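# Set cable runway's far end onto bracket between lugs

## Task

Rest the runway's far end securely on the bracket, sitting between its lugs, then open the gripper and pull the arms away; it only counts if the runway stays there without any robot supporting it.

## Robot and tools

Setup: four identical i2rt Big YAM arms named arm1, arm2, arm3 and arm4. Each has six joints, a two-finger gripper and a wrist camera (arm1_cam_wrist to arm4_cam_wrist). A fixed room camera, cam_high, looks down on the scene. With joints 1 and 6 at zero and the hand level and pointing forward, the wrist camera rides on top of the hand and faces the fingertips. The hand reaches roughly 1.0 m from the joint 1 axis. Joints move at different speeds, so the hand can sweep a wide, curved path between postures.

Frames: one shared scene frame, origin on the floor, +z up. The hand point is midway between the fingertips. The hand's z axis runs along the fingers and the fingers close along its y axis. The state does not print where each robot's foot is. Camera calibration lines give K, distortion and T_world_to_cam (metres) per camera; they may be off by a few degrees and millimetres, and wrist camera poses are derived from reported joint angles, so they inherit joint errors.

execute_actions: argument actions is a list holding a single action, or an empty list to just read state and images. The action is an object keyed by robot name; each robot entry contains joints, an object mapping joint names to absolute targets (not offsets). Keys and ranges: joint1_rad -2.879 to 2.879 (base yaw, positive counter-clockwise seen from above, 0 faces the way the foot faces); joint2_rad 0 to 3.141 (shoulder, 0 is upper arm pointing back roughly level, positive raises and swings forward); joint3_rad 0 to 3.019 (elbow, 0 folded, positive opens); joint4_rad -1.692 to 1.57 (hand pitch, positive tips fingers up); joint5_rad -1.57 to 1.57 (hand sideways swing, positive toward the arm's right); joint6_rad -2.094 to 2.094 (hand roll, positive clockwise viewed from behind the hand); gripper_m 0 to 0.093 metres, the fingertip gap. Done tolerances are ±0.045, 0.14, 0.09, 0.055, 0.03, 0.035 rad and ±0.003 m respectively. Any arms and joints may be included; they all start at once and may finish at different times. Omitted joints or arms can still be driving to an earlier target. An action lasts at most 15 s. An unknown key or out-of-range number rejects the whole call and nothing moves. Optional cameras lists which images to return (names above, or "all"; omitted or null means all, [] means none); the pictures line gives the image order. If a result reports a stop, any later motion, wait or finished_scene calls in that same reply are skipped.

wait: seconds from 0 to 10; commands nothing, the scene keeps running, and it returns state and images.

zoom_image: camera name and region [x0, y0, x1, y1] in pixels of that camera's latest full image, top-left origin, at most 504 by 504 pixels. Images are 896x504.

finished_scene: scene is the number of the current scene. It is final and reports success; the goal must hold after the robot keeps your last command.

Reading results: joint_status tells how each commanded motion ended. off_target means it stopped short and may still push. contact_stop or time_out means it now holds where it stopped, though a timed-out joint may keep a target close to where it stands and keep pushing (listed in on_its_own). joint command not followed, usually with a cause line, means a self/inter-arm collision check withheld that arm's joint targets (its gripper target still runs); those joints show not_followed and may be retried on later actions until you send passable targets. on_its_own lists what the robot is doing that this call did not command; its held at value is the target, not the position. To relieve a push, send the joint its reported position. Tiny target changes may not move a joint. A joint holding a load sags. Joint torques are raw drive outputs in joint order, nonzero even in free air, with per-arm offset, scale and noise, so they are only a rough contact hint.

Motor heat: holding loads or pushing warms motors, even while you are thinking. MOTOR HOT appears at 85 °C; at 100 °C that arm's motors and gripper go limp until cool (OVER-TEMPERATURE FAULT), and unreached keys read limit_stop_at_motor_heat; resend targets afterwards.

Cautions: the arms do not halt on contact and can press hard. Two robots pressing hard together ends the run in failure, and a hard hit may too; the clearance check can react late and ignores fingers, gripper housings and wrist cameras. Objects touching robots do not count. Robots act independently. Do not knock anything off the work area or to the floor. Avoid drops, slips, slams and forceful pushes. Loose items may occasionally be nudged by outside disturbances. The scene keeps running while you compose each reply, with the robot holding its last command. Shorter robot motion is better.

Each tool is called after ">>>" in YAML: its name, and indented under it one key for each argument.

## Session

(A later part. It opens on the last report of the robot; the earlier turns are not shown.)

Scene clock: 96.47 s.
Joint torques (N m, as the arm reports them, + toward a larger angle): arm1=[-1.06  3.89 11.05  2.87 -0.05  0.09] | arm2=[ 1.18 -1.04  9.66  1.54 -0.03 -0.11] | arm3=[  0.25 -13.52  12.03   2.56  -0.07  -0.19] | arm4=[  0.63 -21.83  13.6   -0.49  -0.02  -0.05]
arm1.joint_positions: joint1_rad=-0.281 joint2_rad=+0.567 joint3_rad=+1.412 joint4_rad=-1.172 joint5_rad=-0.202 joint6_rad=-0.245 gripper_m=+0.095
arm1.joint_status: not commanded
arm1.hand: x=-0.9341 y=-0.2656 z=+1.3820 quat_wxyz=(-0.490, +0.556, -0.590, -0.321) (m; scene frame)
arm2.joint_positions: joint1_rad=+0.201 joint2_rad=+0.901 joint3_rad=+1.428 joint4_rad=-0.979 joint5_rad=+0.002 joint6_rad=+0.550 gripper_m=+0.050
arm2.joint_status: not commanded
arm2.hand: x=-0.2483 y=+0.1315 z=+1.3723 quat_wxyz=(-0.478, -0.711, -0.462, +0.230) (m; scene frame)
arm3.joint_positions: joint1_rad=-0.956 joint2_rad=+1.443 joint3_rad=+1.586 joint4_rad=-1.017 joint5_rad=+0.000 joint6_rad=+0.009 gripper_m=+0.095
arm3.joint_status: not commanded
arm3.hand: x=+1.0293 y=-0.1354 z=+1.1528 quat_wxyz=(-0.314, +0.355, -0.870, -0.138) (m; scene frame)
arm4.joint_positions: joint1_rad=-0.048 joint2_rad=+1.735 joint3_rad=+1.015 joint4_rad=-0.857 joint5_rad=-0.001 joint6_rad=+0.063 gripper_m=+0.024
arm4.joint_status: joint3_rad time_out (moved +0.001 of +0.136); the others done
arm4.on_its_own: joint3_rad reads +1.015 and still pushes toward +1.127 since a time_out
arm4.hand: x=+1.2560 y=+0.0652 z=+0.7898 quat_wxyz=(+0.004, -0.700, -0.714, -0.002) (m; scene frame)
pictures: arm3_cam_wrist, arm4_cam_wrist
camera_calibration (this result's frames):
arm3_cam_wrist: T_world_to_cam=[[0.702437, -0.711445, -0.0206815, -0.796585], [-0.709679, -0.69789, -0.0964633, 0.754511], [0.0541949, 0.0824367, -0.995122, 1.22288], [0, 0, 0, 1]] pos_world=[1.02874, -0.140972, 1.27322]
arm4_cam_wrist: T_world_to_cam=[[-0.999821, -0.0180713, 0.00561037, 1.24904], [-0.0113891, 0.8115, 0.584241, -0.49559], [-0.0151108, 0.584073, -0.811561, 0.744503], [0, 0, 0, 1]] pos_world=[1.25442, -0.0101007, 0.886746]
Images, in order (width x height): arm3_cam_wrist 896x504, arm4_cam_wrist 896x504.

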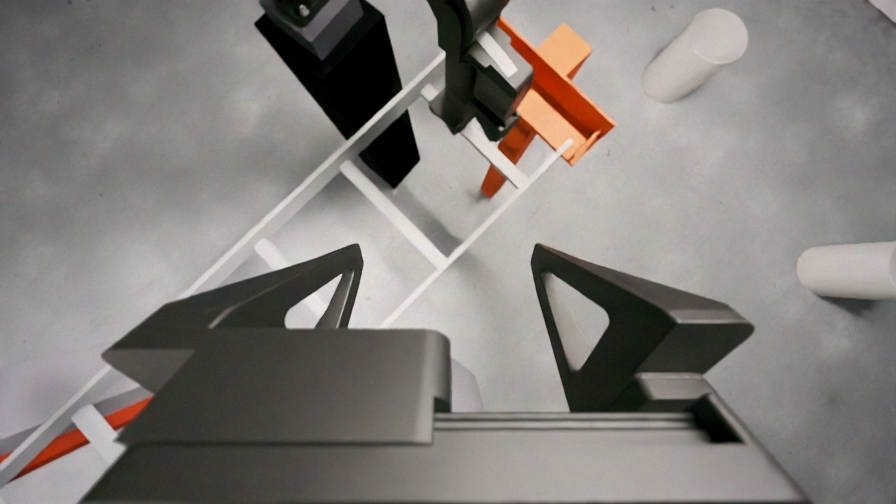

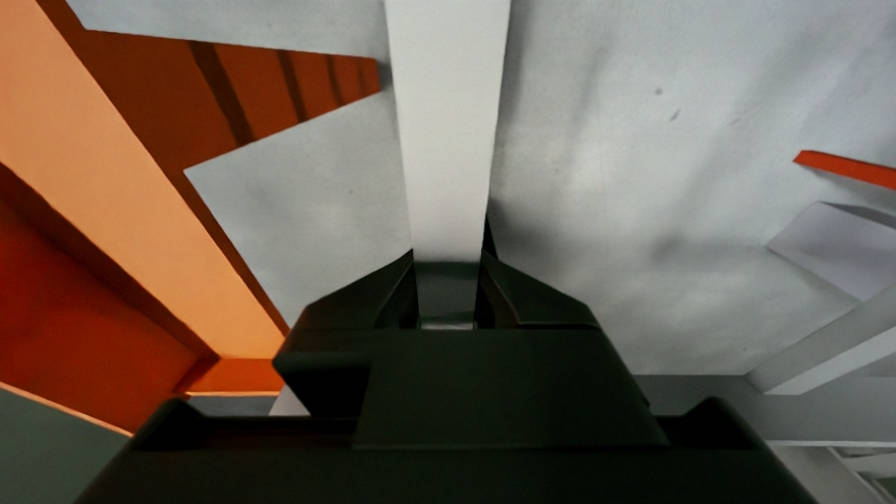

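>>> execute_actions:
  actions:
    - {"arm4":{"joints":{"joint3_rad":1.22,"joint4_rad":-0.9}}}
  cameras: ["arm3_cam_wrist","arm4_cam_wrist"]

Scene clock: 109.10 s.
Joint torques (N m, as the arm reports them, + toward a larger angle): arm1=[-1.12  3.81 11.07  2.87 -0.05  0.09] | arm2=[ 0.44 -1.11  9.66  1.59 -0.07 -0.11] | arm3=[  0.28 -13.6   12.04   2.54  -0.07  -0.19] | arm4=[  0.45 -23.29  13.7   -0.86   0.    -0.09]
arm1.joint_positions: joint1_rad=-0.281 joint2_rad=+0.567 joint3_rad=+1.412 joint4_rad=-1.172 joint5_rad=-0.202 joint6_rad=-0.245 gripper_m=+0.095
arm1.joint_status: not commanded
arm1.hand: x=-0.9341 y=-0.2656 z=+1.3820 quat_wxyz=(-0.490, +0.556, -0.590, -0.321) (m; scene frame)
arm2.joint_positions: joint1_rad=+0.201 joint2_rad=+0.901 joint3_rad=+1.428 joint4_rad=-0.979 joint5_rad=+0.002 joint6_rad=+0.550 gripper_m=+0.050
arm2.joint_status: not commanded
arm2.hand: x=-0.2483 y=+0.1315 z=+1.3723 quat_wxyz=(-0.478, -0.711, -0.462, +0.230) (m; scene frame)
arm3.joint_positions: joint1_rad=-0.956 joint2_rad=+1.443 joint3_rad=+1.586 joint4_rad=-1.017 joint5_rad=+0.000 joint6_rad=+0.009 gripper_m=+0.095
arm3.joint_status: not commanded
arm3.hand: x=+1.0293 y=-0.1354 z=+1.1528 quat_wxyz=(-0.314, +0.355, -0.870, -0.138) (m; scene frame)
arm4.joint_positions: joint1_rad=-0.048 joint2_rad=+1.748 joint3_rad=+1.052 joint4_rad=-0.871 joint5_rad=-0.001 joint6_rad=+0.067 gripper_m=+0.024
arm4.joint_status: joint3_rad time_out (moved +0.038 of +0.205); the others done
arm4.on_its_own: joint3_rad reads +1.052 and still pushes toward +1.165 since a time_out
arm4.hand: x=+1.2572 y=+0.0519 z=+0.7951 quat_wxyz=(+0.000, -0.701, -0.713, +0.001) (m; scene frame)
pictures: arm3_cam_wrist, arm4_cam_wrist
camera_calibration (this result's frames):
arm3_cam_wrist: T_world_to_cam=[[0.702437, -0.711445, -0.0206815, -0.796585], [-0.709679, -0.69789, -0.0964633, 0.754511], [0.0541949, 0.0824367, -0.995122, 1.22288], [0, 0, 0, 1]] pos_world=[1.02874, -0.140972, 1.27322]
arm4_cam_wrist: T_world_to_cam=[[-0.999897, -0.0134818, 0.00493243, 1.25029], [-0.00818192, 0.817507, 0.575861, -0.485621], [-0.0117959, 0.575761, -0.817533, 0.757606], [0, 0, 0, 1]] pos_world=[1.25513, -0.0223455, 0.892852]
Images, in order (width x height): arm3_cam_wrist 896x504, arm4_cam_wrist 896x504.

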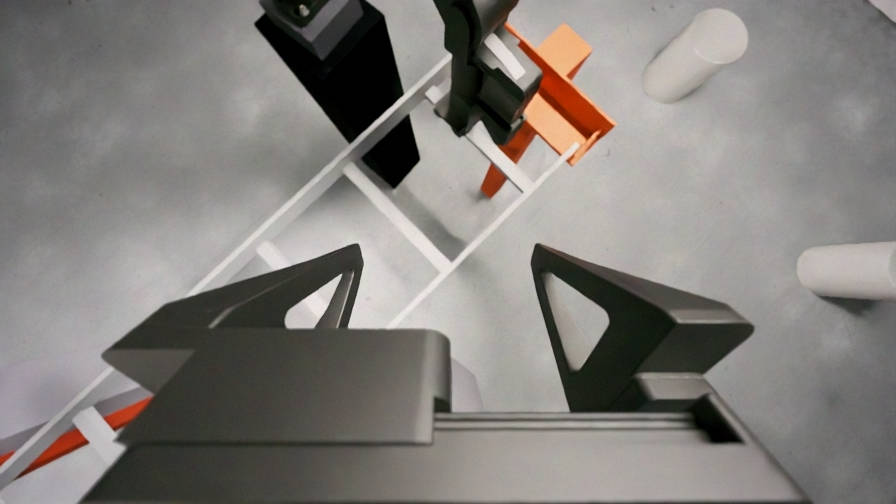

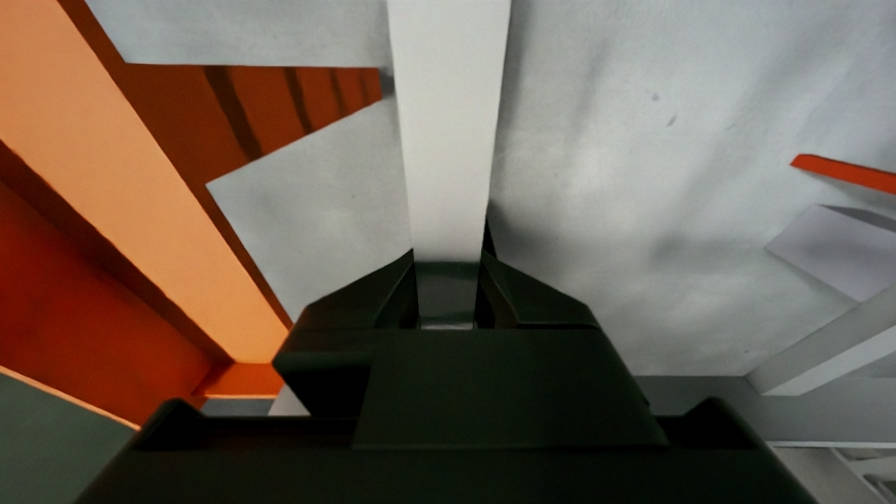

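>>> execute_actions:
  actions:
    - {"arm4":{"joints":{"joint1_rad":0.035,"joint2_rad":1.69,"joint3_rad":1.16,"joint6_rad":0.15}}}
  cameras: ["arm3_cam_wrist","arm4_cam_wrist"]

Scene clock: 114.73 s.
Joint torques (N m, as the arm reports them, + toward a larger angle): arm1=[-1.15  3.86 11.06  2.87 -0.05  0.08] | arm2=[ 1.25 -1.08  9.76  1.5  -0.05 -0.1 ] | arm3=[  0.29 -13.55  12.05   2.56  -0.07  -0.19] | arm4=[ -0.17 -19.72  13.15  -0.92  -0.07  -0.14]
arm1.joint_positions: joint1_rad=-0.281 joint2_rad=+0.567 joint3_rad=+1.412 joint4_rad=-1.172 joint5_rad=-0.202 joint6_rad=-0.245 gripper_m=+0.095
arm1.joint_status: not commanded
arm1.hand: x=-0.9341 y=-0.2656 z=+1.3820 quat_wxyz=(-0.490, +0.556, -0.590, -0.321) (m; scene frame)
arm2.joint_positions: joint1_rad=+0.201 joint2_rad=+0.901 joint3_rad=+1.428 joint4_rad=-0.979 joint5_rad=+0.002 joint6_rad=+0.550 gripper_m=+0.050
arm2.joint_status: not commanded
arm2.hand: x=-0.2483 y=+0.1315 z=+1.3723 quat_wxyz=(-0.478, -0.711, -0.462, +0.230) (m; scene frame)
arm3.joint_positions: joint1_rad=-0.956 joint2_rad=+1.443 joint3_rad=+1.586 joint4_rad=-1.017 joint5_rad=+0.000 joint6_rad=+0.009 gripper_m=+0.095
arm3.joint_status: not commanded
arm3.hand: x=+1.0293 y=-0.1354 z=+1.1528 quat_wxyz=(-0.314, +0.355, -0.870, -0.138) (m; scene frame)
arm4.joint_positions: joint1_rad=+0.045 joint2_rad=+1.782 joint3_rad=+1.052 joint4_rad=-0.871 joint5_rad=+0.001 joint6_rad=+0.158 gripper_m=+0.024
arm4.joint_status: joint3_rad time_out (moved +0.000 of +0.108); the others done
arm4.on_its_own: joint3_rad reads +1.052 and still pushes toward +1.160 since a time_out
arm4.hand: x=+1.2975 y=+0.0619 z=+0.7805 quat_wxyz=(+0.015, -0.700, -0.714, -0.008) (m; scene frame)
pictures: arm3_cam_wrist, arm4_cam_wrist
camera_calibration (this result's frames):
arm3_cam_wrist: T_world_to_cam=[[0.702437, -0.711445, -0.0206815, -0.796585], [-0.709679, -0.69789, -0.0964633, 0.754511], [0.0541949, 0.0824367, -0.995122, 1.22288], [0, 0, 0, 1]] pos_world=[1.02874, -0.140972, 1.27322]
arm4_cam_wrist: T_world_to_cam=[[-0.99979, -0.0167079, 0.0118624, 1.28543], [-0.00618156, 0.797875, 0.602791, -0.50743], [-0.0195361, 0.602591, -0.797811, 0.733408], [0, 0, 0, 1]] pos_world=[1.29635, -0.0156024, 0.875747]
Images, in order (width x height): arm3_cam_wrist 896x504, arm4_cam_wrist 896x504.

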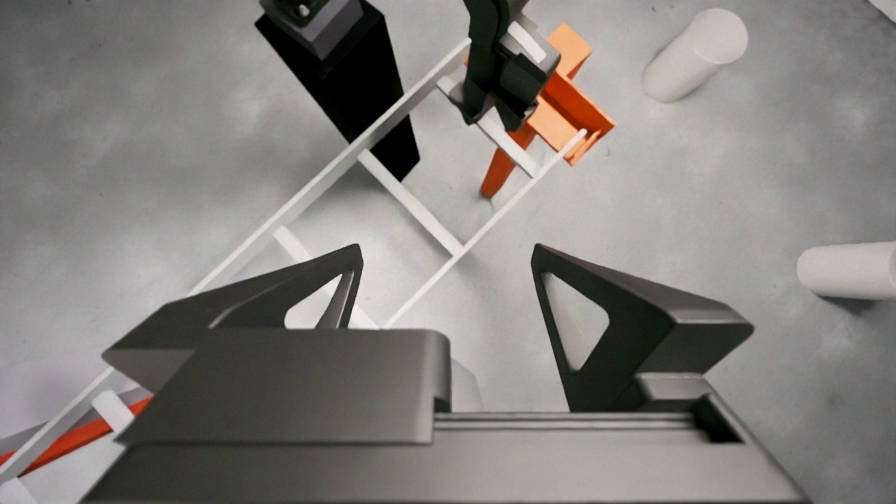

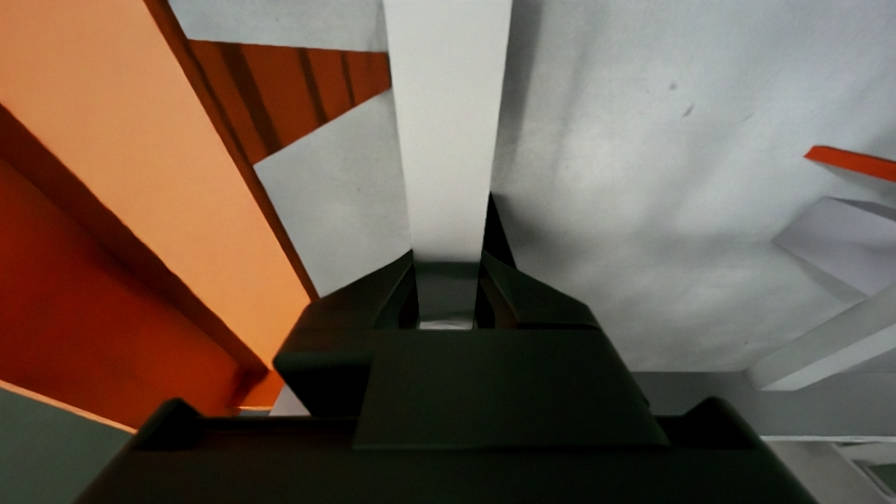

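>>> execute_actions:
  actions:
    - {"arm4":{"joints":{"joint1_rad":0.06,"joint2_rad":1.775,"joint3_rad":1.09}}}
  cameras: ["arm4_cam_wrist"]

>>> execute_actions:
  actions:
    - {"arm4":{"joints":{"gripper_m":0.06}}}
  cameras: []

>>> execute_actions:
  actions:
    - {"arm4":{"joints":{"joint2_rad":1.1}}}
  cameras: ["arm3_cam_wrist","arm4_cam_wrist","cam_high"]

Scene clock: 119.80 s.
Joint torques (N m, as the arm reports them, + toward a larger angle): arm1=[-1.12  3.87 11.05  2.88 -0.05  0.09] | arm2=[ 0.91 -1.37  9.65  1.59 -0.03 -0.1 ] | arm3=[  0.2  -13.53  12.04   2.54  -0.07  -0.19] | arm4=[  1.58 -14.84   7.92  -0.91  -0.23  -0.14]
arm1.joint_positions: joint1_rad=-0.281 joint2_rad=+0.567 joint3_rad=+1.412 joint4_rad=-1.172 joint5_rad=-0.202 joint6_rad=-0.245 gripper_m=+0.095
arm1.joint_status: not commanded
arm1.hand: x=-0.9341 y=-0.2656 z=+1.3820 quat_wxyz=(-0.490, +0.556, -0.590, -0.321) (m; scene frame)
arm2.joint_positions: joint1_rad=+0.201 joint2_rad=+0.901 joint3_rad=+1.428 joint4_rad=-0.979 joint5_rad=+0.002 joint6_rad=+0.550 gripper_m=+0.050
arm2.joint_status: not commanded
arm2.hand: x=-0.2483 y=+0.1315 z=+1.3723 quat_wxyz=(-0.478, -0.711, -0.462, +0.230) (m; scene frame)
arm3.joint_positions: joint1_rad=-0.956 joint2_rad=+1.443 joint3_rad=+1.586 joint4_rad=-1.017 joint5_rad=+0.000 joint6_rad=+0.009 gripper_m=+0.095
arm3.joint_status: not commanded
arm3.hand: x=+1.0293 y=-0.1354 z=+1.1528 quat_wxyz=(-0.314, +0.355, -0.870, -0.138) (m; scene frame)
arm4.joint_positions: joint1_rad=+0.047 joint2_rad=+1.805 joint3_rad=+1.053 joint4_rad=-0.872 joint5_rad=+0.004 joint6_rad=+0.158 gripper_m=+0.024
arm4.joint_status: all done
arm4.hand: x=+1.2972 y=+0.0654 z=+0.7709 quat_wxyz=(+0.025, -0.699, -0.714, -0.013) (m; scene frame)
pictures: arm4_cam_wrist
camera_calibration (this result's frames):
arm4_cam_wrist: T_world_to_cam=[[-0.999631, -0.0194112, 0.0189985, 1.27984], [-0.00342565, 0.783986, 0.620769, -0.520921], [-0.0269444, 0.620475, -0.783763, 0.721176], [0, 0, 0, 1]] pos_world=[1.29701, -0.0142337, 0.864288]
Images, in order (width x height): arm4_cam_wrist 896x504.

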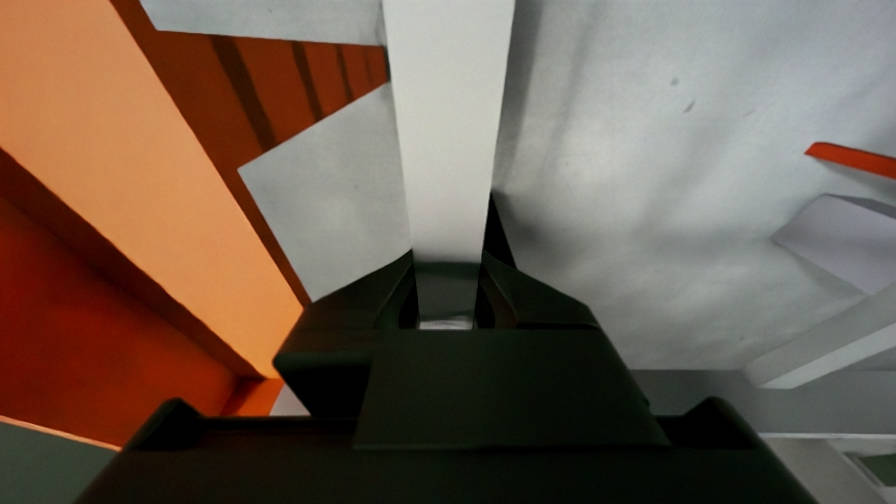

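Scene clock: 120.43 s.
Joint torques (N m, as the arm reports them, + toward a larger angle): arm1=[-1.15  3.85 11.06  2.86 -0.05  0.09] | arm2=[ 1.01 -1.1   9.78  1.59 -0.03 -0.08] | arm3=[  0.21 -13.58  12.04   2.54  -0.07  -0.19] | arm4=[  1.41 -14.48   7.81  -0.53  -0.22  -0.14]
arm1.joint_positions: joint1_rad=-0.281 joint2_rad=+0.567 joint3_rad=+1.412 joint4_rad=-1.172 joint5_rad=-0.202 joint6_rad=-0.245 gripper_m=+0.095
arm1.joint_status: not commanded
arm1.hand: x=-0.9341 y=-0.2656 z=+1.3820 quat_wxyz=(-0.490, +0.556, -0.590, -0.321) (m; scene frame)
arm2.joint_positions: joint1_rad=+0.201 joint2_rad=+0.901 joint3_rad=+1.428 joint4_rad=-0.979 joint5_rad=+0.002 joint6_rad=+0.550 gripper_m=+0.050
arm2.joint_status: not commanded
arm2.hand: x=-0.2483 y=+0.1315 z=+1.3723 quat_wxyz=(-0.478, -0.711, -0.462, +0.230) (m; scene frame)
arm3.joint_positions: joint1_rad=-0.956 joint2_rad=+1.443 joint3_rad=+1.586 joint4_rad=-1.017 joint5_rad=+0.000 joint6_rad=+0.009 gripper_m=+0.095
arm3.joint_status: not commanded
arm3.hand: x=+1.0293 y=-0.1354 z=+1.1528 quat_wxyz=(-0.314, +0.355, -0.870, -0.138) (m; scene frame)
arm4.joint_positions: joint1_rad=+0.052 joint2_rad=+1.803 joint3_rad=+1.053 joint4_rad=-0.883 joint5_rad=+0.004 joint6_rad=+0.158 gripper_m=+0.060
arm4.joint_status: all done
arm4.hand: x=+1.2988 y=+0.0682 z=+0.7720 quat_wxyz=(+0.029, -0.698, -0.716, -0.016) (m; scene frame)
pictures: none
No camera images: the call's "cameras" was empty. Leave "cameras" out to get every camera's image.

Scene clock: 121.77 s.
Joint torques (N m, as the arm reports them, + toward a larger angle): arm1=[-1.09  3.85 11.05  2.87 -0.05  0.09] | arm2=[ 1.21 -1.12  9.67  1.44 -0.05 -0.07] | arm3=[  0.28 -13.56  12.03   2.55  -0.07  -0.2 ] | arm4=[ 1.22 -5.17 10.98  0.5  -0.22 -0.16]
arm1.joint_positions: joint1_rad=-0.281 joint2_rad=+0.567 joint3_rad=+1.412 joint4_rad=-1.172 joint5_rad=-0.202 joint6_rad=-0.245 gripper_m=+0.095
arm1.joint_status: not commanded
arm1.hand: x=-0.9341 y=-0.2656 z=+1.3820 quat_wxyz=(-0.490, +0.556, -0.590, -0.321) (m; scene frame)
arm2.joint_positions: joint1_rad=+0.201 joint2_rad=+0.901 joint3_rad=+1.428 joint4_rad=-0.979 joint5_rad=+0.002 joint6_rad=+0.550 gripper_m=+0.050
arm2.joint_status: not commanded
arm2.hand: x=-0.2483 y=+0.1315 z=+1.3723 quat_wxyz=(-0.478, -0.711, -0.462, +0.230) (m; scene frame)
arm3.joint_positions: joint1_rad=-0.956 joint2_rad=+1.443 joint3_rad=+1.586 joint4_rad=-1.017 joint5_rad=+0.000 joint6_rad=+0.009 gripper_m=+0.095
arm3.joint_status: not commanded
arm3.hand: x=+1.0293 y=-0.1354 z=+1.1528 quat_wxyz=(-0.314, +0.355, -0.870, -0.138) (m; scene frame)
arm4.joint_positions: joint1_rad=+0.052 joint2_rad=+1.090 joint3_rad=+1.053 joint4_rad=-0.884 joint5_rad=+0.004 joint6_rad=+0.158 gripper_m=+0.060
arm4.joint_status: all done
arm4.hand: x=+1.2999 y=+0.0690 z=+1.0818 quat_wxyz=(-0.257, -0.662, -0.679, +0.186) (m; scene frame)
pictures: arm3_cam_wrist, arm4_cam_wrist, cam_high
camera_calibration (this result's frames):
arm3_cam_wrist: T_world_to_cam=[[0.702437, -0.711445, -0.0206815, -0.796585], [-0.709679, -0.69789, -0.0964633, 0.754511], [0.0541949, 0.0824367, -0.995122, 1.22288], [0, 0, 0, 1]] pos_world=[1.02874, -0.140972, 1.27322]
arm4_cam_wrist: T_world_to_cam=[[-0.994839, -0.0515087, -0.0874149, 1.38774], [-0.0494706, 0.998454, -0.0253246, 0.0271852], [0.0885842, -0.0208694, -0.99585, 1.08623], [0, 0, 0, 1]] pos_world=[1.2857, 0.0670064, 1.20372]
Images, in order (width x height): arm3_cam_wrist 896x504, arm4_cam_wrist 896x504, cam_high 896x504.

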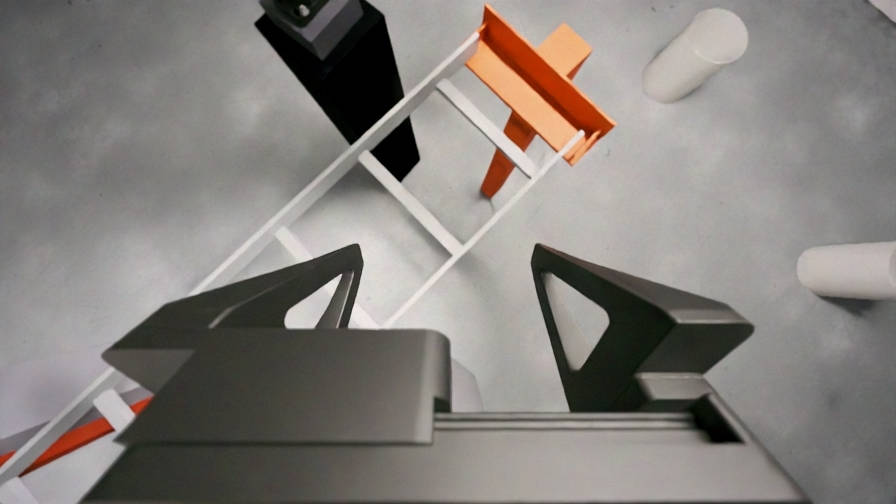

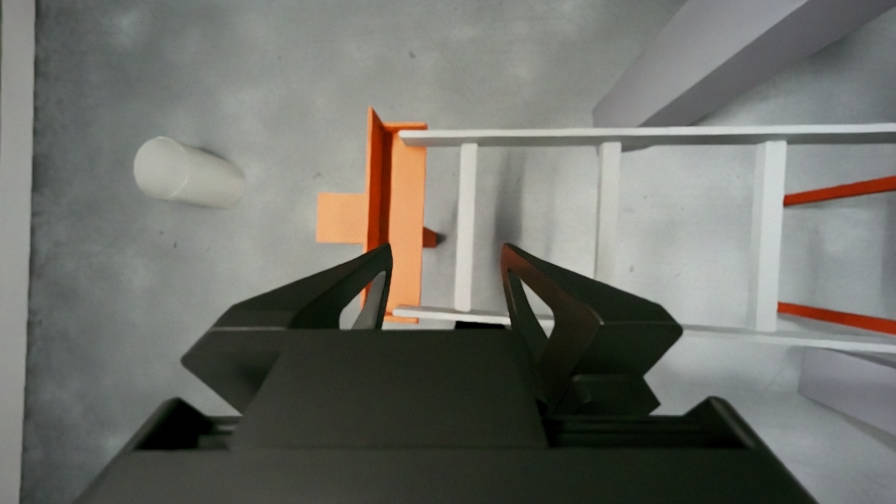

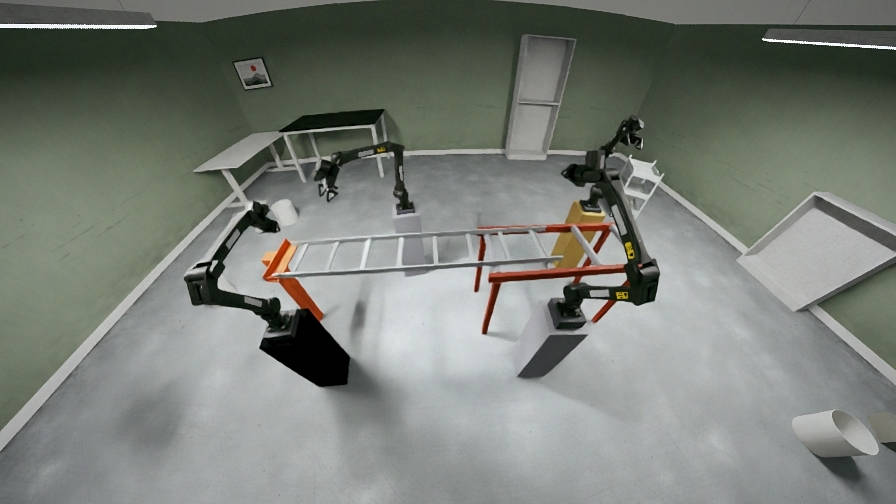

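>>> execute_actions:
  actions:
    - {"arm4":{"joints":{"joint2_rad":1.75}}}
  cameras: []

>>> execute_actions:
  actions:
    - {"arm4":{"joints":{"joint1_rad":0.16,"joint6_rad":0.25}}}
  cameras: ["arm4_cam_wrist"]

>>> execute_actions:
  actions:
    - {"arm4":{"joints":{"joint1_rad":0.1,"joint2_rad":1.1}}}
  cameras: ["arm3_cam_wrist","arm4_cam_wrist"]

Scene clock: 130.87 s.
Joint torques (N m, as the arm reports them, + toward a larger angle): arm1=[-1.08  3.84 11.04  2.87 -0.05  0.09] | arm2=[ 1.28 -1.61  9.6   1.54 -0.03 -0.11] | arm3=[  0.21 -13.54  12.05   2.54  -0.07  -0.2 ] | arm4=[  1.18 -13.26   8.13  -0.44  -0.21  -0.14]
arm1.joint_positions: joint1_rad=-0.281 joint2_rad=+0.567 joint3_rad=+1.412 joint4_rad=-1.172 joint5_rad=-0.202 joint6_rad=-0.245 gripper_m=+0.095
arm1.joint_status: not commanded
arm1.hand: x=-0.9341 y=-0.2656 z=+1.3820 quat_wxyz=(-0.490, +0.556, -0.590, -0.321) (m; scene frame)
arm2.joint_positions: joint1_rad=+0.201 joint2_rad=+0.901 joint3_rad=+1.428 joint4_rad=-0.979 joint5_rad=+0.002 joint6_rad=+0.550 gripper_m=+0.050
arm2.joint_status: not commanded
arm2.hand: x=-0.2483 y=+0.1315 z=+1.3723 quat_wxyz=(-0.478, -0.711, -0.462, +0.230) (m; scene frame)
arm3.joint_positions: joint1_rad=-0.956 joint2_rad=+1.443 joint3_rad=+1.586 joint4_rad=-1.017 joint5_rad=+0.000 joint6_rad=+0.009 gripper_m=+0.095
arm3.joint_status: not commanded
arm3.hand: x=+1.0293 y=-0.1354 z=+1.1528 quat_wxyz=(-0.314, +0.355, -0.870, -0.138) (m; scene frame)
arm4.joint_positions: joint1_rad=+0.052 joint2_rad=+1.763 joint3_rad=+1.053 joint4_rad=-0.884 joint5_rad=+0.004 joint6_rad=+0.158 gripper_m=+0.060
arm4.joint_status: all done
arm4.hand: x=+1.3000 y=+0.0625 z=+0.7887 quat_wxyz=(+0.013, -0.698, -0.716, -0.005) (m; scene frame)
pictures: none
No camera images: the call's "cameras" was empty. Leave "cameras" out to get every camera's image.

Scene clock: 131.80 s.
Joint torques (N m, as the arm reports them, + toward a larger angle): arm1=[-1.11  3.82 11.06  2.88 -0.05  0.09] | arm2=[ 1.17 -1.16  9.67  1.61 -0.03 -0.11] | arm3=[  0.23 -13.6   12.04   2.54  -0.07  -0.19] | arm4=[  3.67 -13.36   8.1   -0.45  -1.27   0.19]
arm1.joint_positions: joint1_rad=-0.281 joint2_rad=+0.567 joint3_rad=+1.412 joint4_rad=-1.172 joint5_rad=-0.202 joint6_rad=-0.245 gripper_m=+0.095
arm1.joint_status: not commanded
arm1.hand: x=-0.9341 y=-0.2656 z=+1.3820 quat_wxyz=(-0.490, +0.556, -0.590, -0.321) (m; scene frame)
arm2.joint_positions: joint1_rad=+0.201 joint2_rad=+0.901 joint3_rad=+1.428 joint4_rad=-0.979 joint5_rad=+0.002 joint6_rad=+0.550 gripper_m=+0.050
arm2.joint_status: not commanded
arm2.hand: x=-0.2483 y=+0.1315 z=+1.3723 quat_wxyz=(-0.478, -0.711, -0.462, +0.230) (m; scene frame)
arm3.joint_positions: joint1_rad=-0.956 joint2_rad=+1.443 joint3_rad=+1.586 joint4_rad=-1.017 joint5_rad=+0.000 joint6_rad=+0.009 gripper_m=+0.095
arm3.joint_status: not commanded
arm3.hand: x=+1.0293 y=-0.1354 z=+1.1528 quat_wxyz=(-0.314, +0.355, -0.870, -0.138) (m; scene frame)
arm4.joint_positions: joint1_rad=+0.116 joint2_rad=+1.764 joint3_rad=+1.053 joint4_rad=-0.884 joint5_rad=+0.029 joint6_rad=+0.227 gripper_m=+0.060
arm4.joint_status: all done
arm4.hand: x=+1.3237 y=+0.0675 z=+0.7884 quat_wxyz=(+0.020, -0.699, -0.714, +0.006) (m; scene frame)
pictures: arm4_cam_wrist
camera_calibration (this result's frames):
arm4_cam_wrist: T_world_to_cam=[[-0.999028, -0.0191855, 0.039682, 1.28885], [0.00806479, 0.805533, 0.592497, -0.527801], [-0.0433325, 0.592241, -0.804595, 0.774307], [0, 0, 0, 1]] pos_world=[1.3254, -0.00868827, 0.88458]
Images, in order (width x height): arm4_cam_wrist 896x504.

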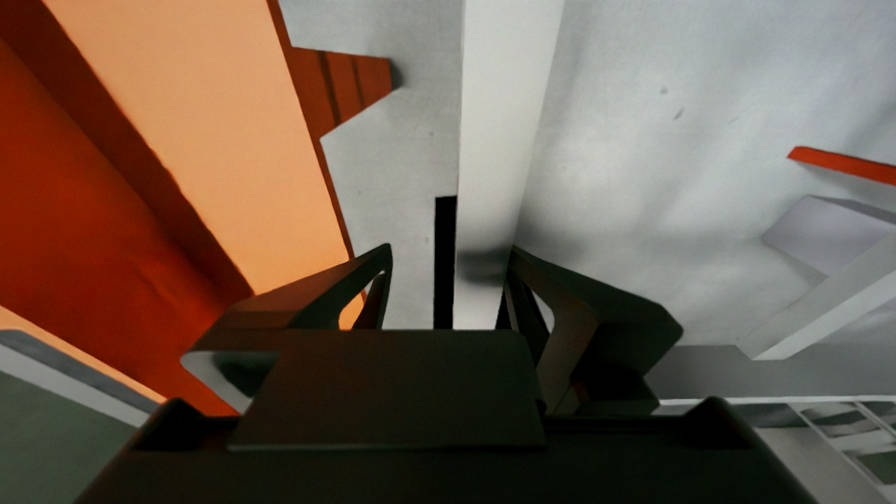

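Scene clock: 133.17 s.
Joint torques (N m, as the arm reports them, + toward a larger angle): arm1=[-1.07  3.9  11.06  2.88 -0.05  0.09] | arm2=[ 1.3  -1.19  9.73  1.55 -0.05 -0.09] | arm3=[  0.26 -13.58  12.04   2.54  -0.07  -0.19] | arm4=[ 0.4  -5.31 10.78  0.6  -0.21  0.04]
arm1.joint_positions: joint1_rad=-0.281 joint2_rad=+0.567 joint3_rad=+1.412 joint4_rad=-1.172 joint5_rad=-0.202 joint6_rad=-0.245 gripper_m=+0.095
arm1.joint_status: not commanded
arm1.hand: x=-0.9341 y=-0.2656 z=+1.3820 quat_wxyz=(-0.490, +0.556, -0.590, -0.321) (m; scene frame)
arm2.joint_positions: joint1_rad=+0.201 joint2_rad=+0.901 joint3_rad=+1.428 joint4_rad=-0.979 joint5_rad=+0.002 joint6_rad=+0.550 gripper_m=+0.050
arm2.joint_status: not commanded
arm2.hand: x=-0.2483 y=+0.1315 z=+1.3723 quat_wxyz=(-0.478, -0.711, -0.462, +0.230) (m; scene frame)
arm3.joint_positions: joint1_rad=-0.956 joint2_rad=+1.443 joint3_rad=+1.586 joint4_rad=-1.017 joint5_rad=+0.000 joint6_rad=+0.009 gripper_m=+0.095
arm3.joint_status: not commanded
arm3.hand: x=+1.0293 y=-0.1354 z=+1.1528 quat_wxyz=(-0.314, +0.355, -0.870, -0.138) (m; scene frame)
arm4.joint_positions: joint1_rad=+0.104 joint2_rad=+1.091 joint3_rad=+1.053 joint4_rad=-0.886 joint5_rad=+0.004 joint6_rad=+0.238 gripper_m=+0.060
arm4.joint_status: all done
arm4.hand: x=+1.3222 y=+0.0740 z=+1.0815 quat_wxyz=(-0.268, -0.672, -0.670, +0.168) (m; scene frame)
pictures: arm3_cam_wrist, arm4_cam_wrist
camera_calibration (this result's frames):
arm3_cam_wrist: T_world_to_cam=[[0.702437, -0.711445, -0.0206815, -0.796585], [-0.709679, -0.69789, -0.0964633, 0.754511], [0.0541949, 0.0824367, -0.995122, 1.22288], [0, 0, 0, 1]] pos_world=[1.02874, -0.140972, 1.27322]
arm4_cam_wrist: T_world_to_cam=[[-0.990123, -0.0379139, -0.134975, 1.45436], [-0.0361222, 0.999224, -0.0156991, -0.00475036], [0.135465, -0.0106685, -0.990725, 1.01575], [0, 0, 0, 1]] pos_world=[1.30222, 0.0707235, 1.20255]
Images, in order (width x height): arm3_cam_wrist 896x504, arm4_cam_wrist 896x504.

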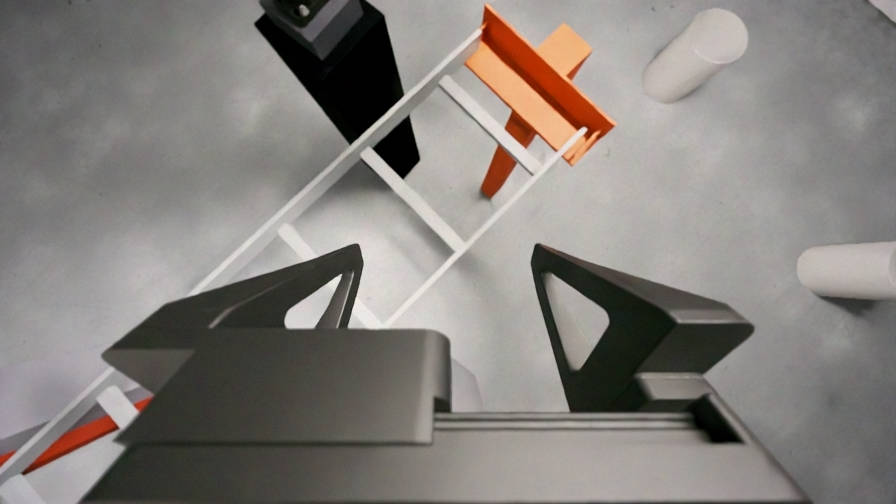

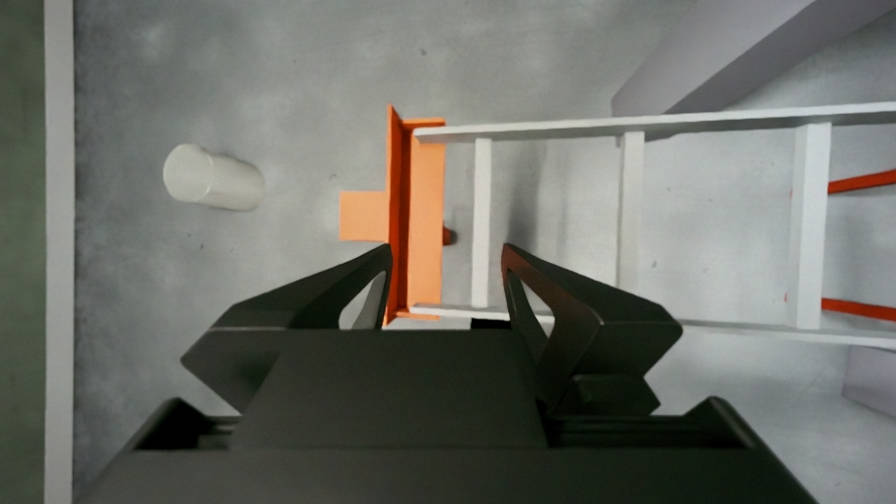

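It moved a few mm further and sits well on the bracket. Finishing.

>>> finished_scene:
  scene: 2

The scene is finished: the task was done.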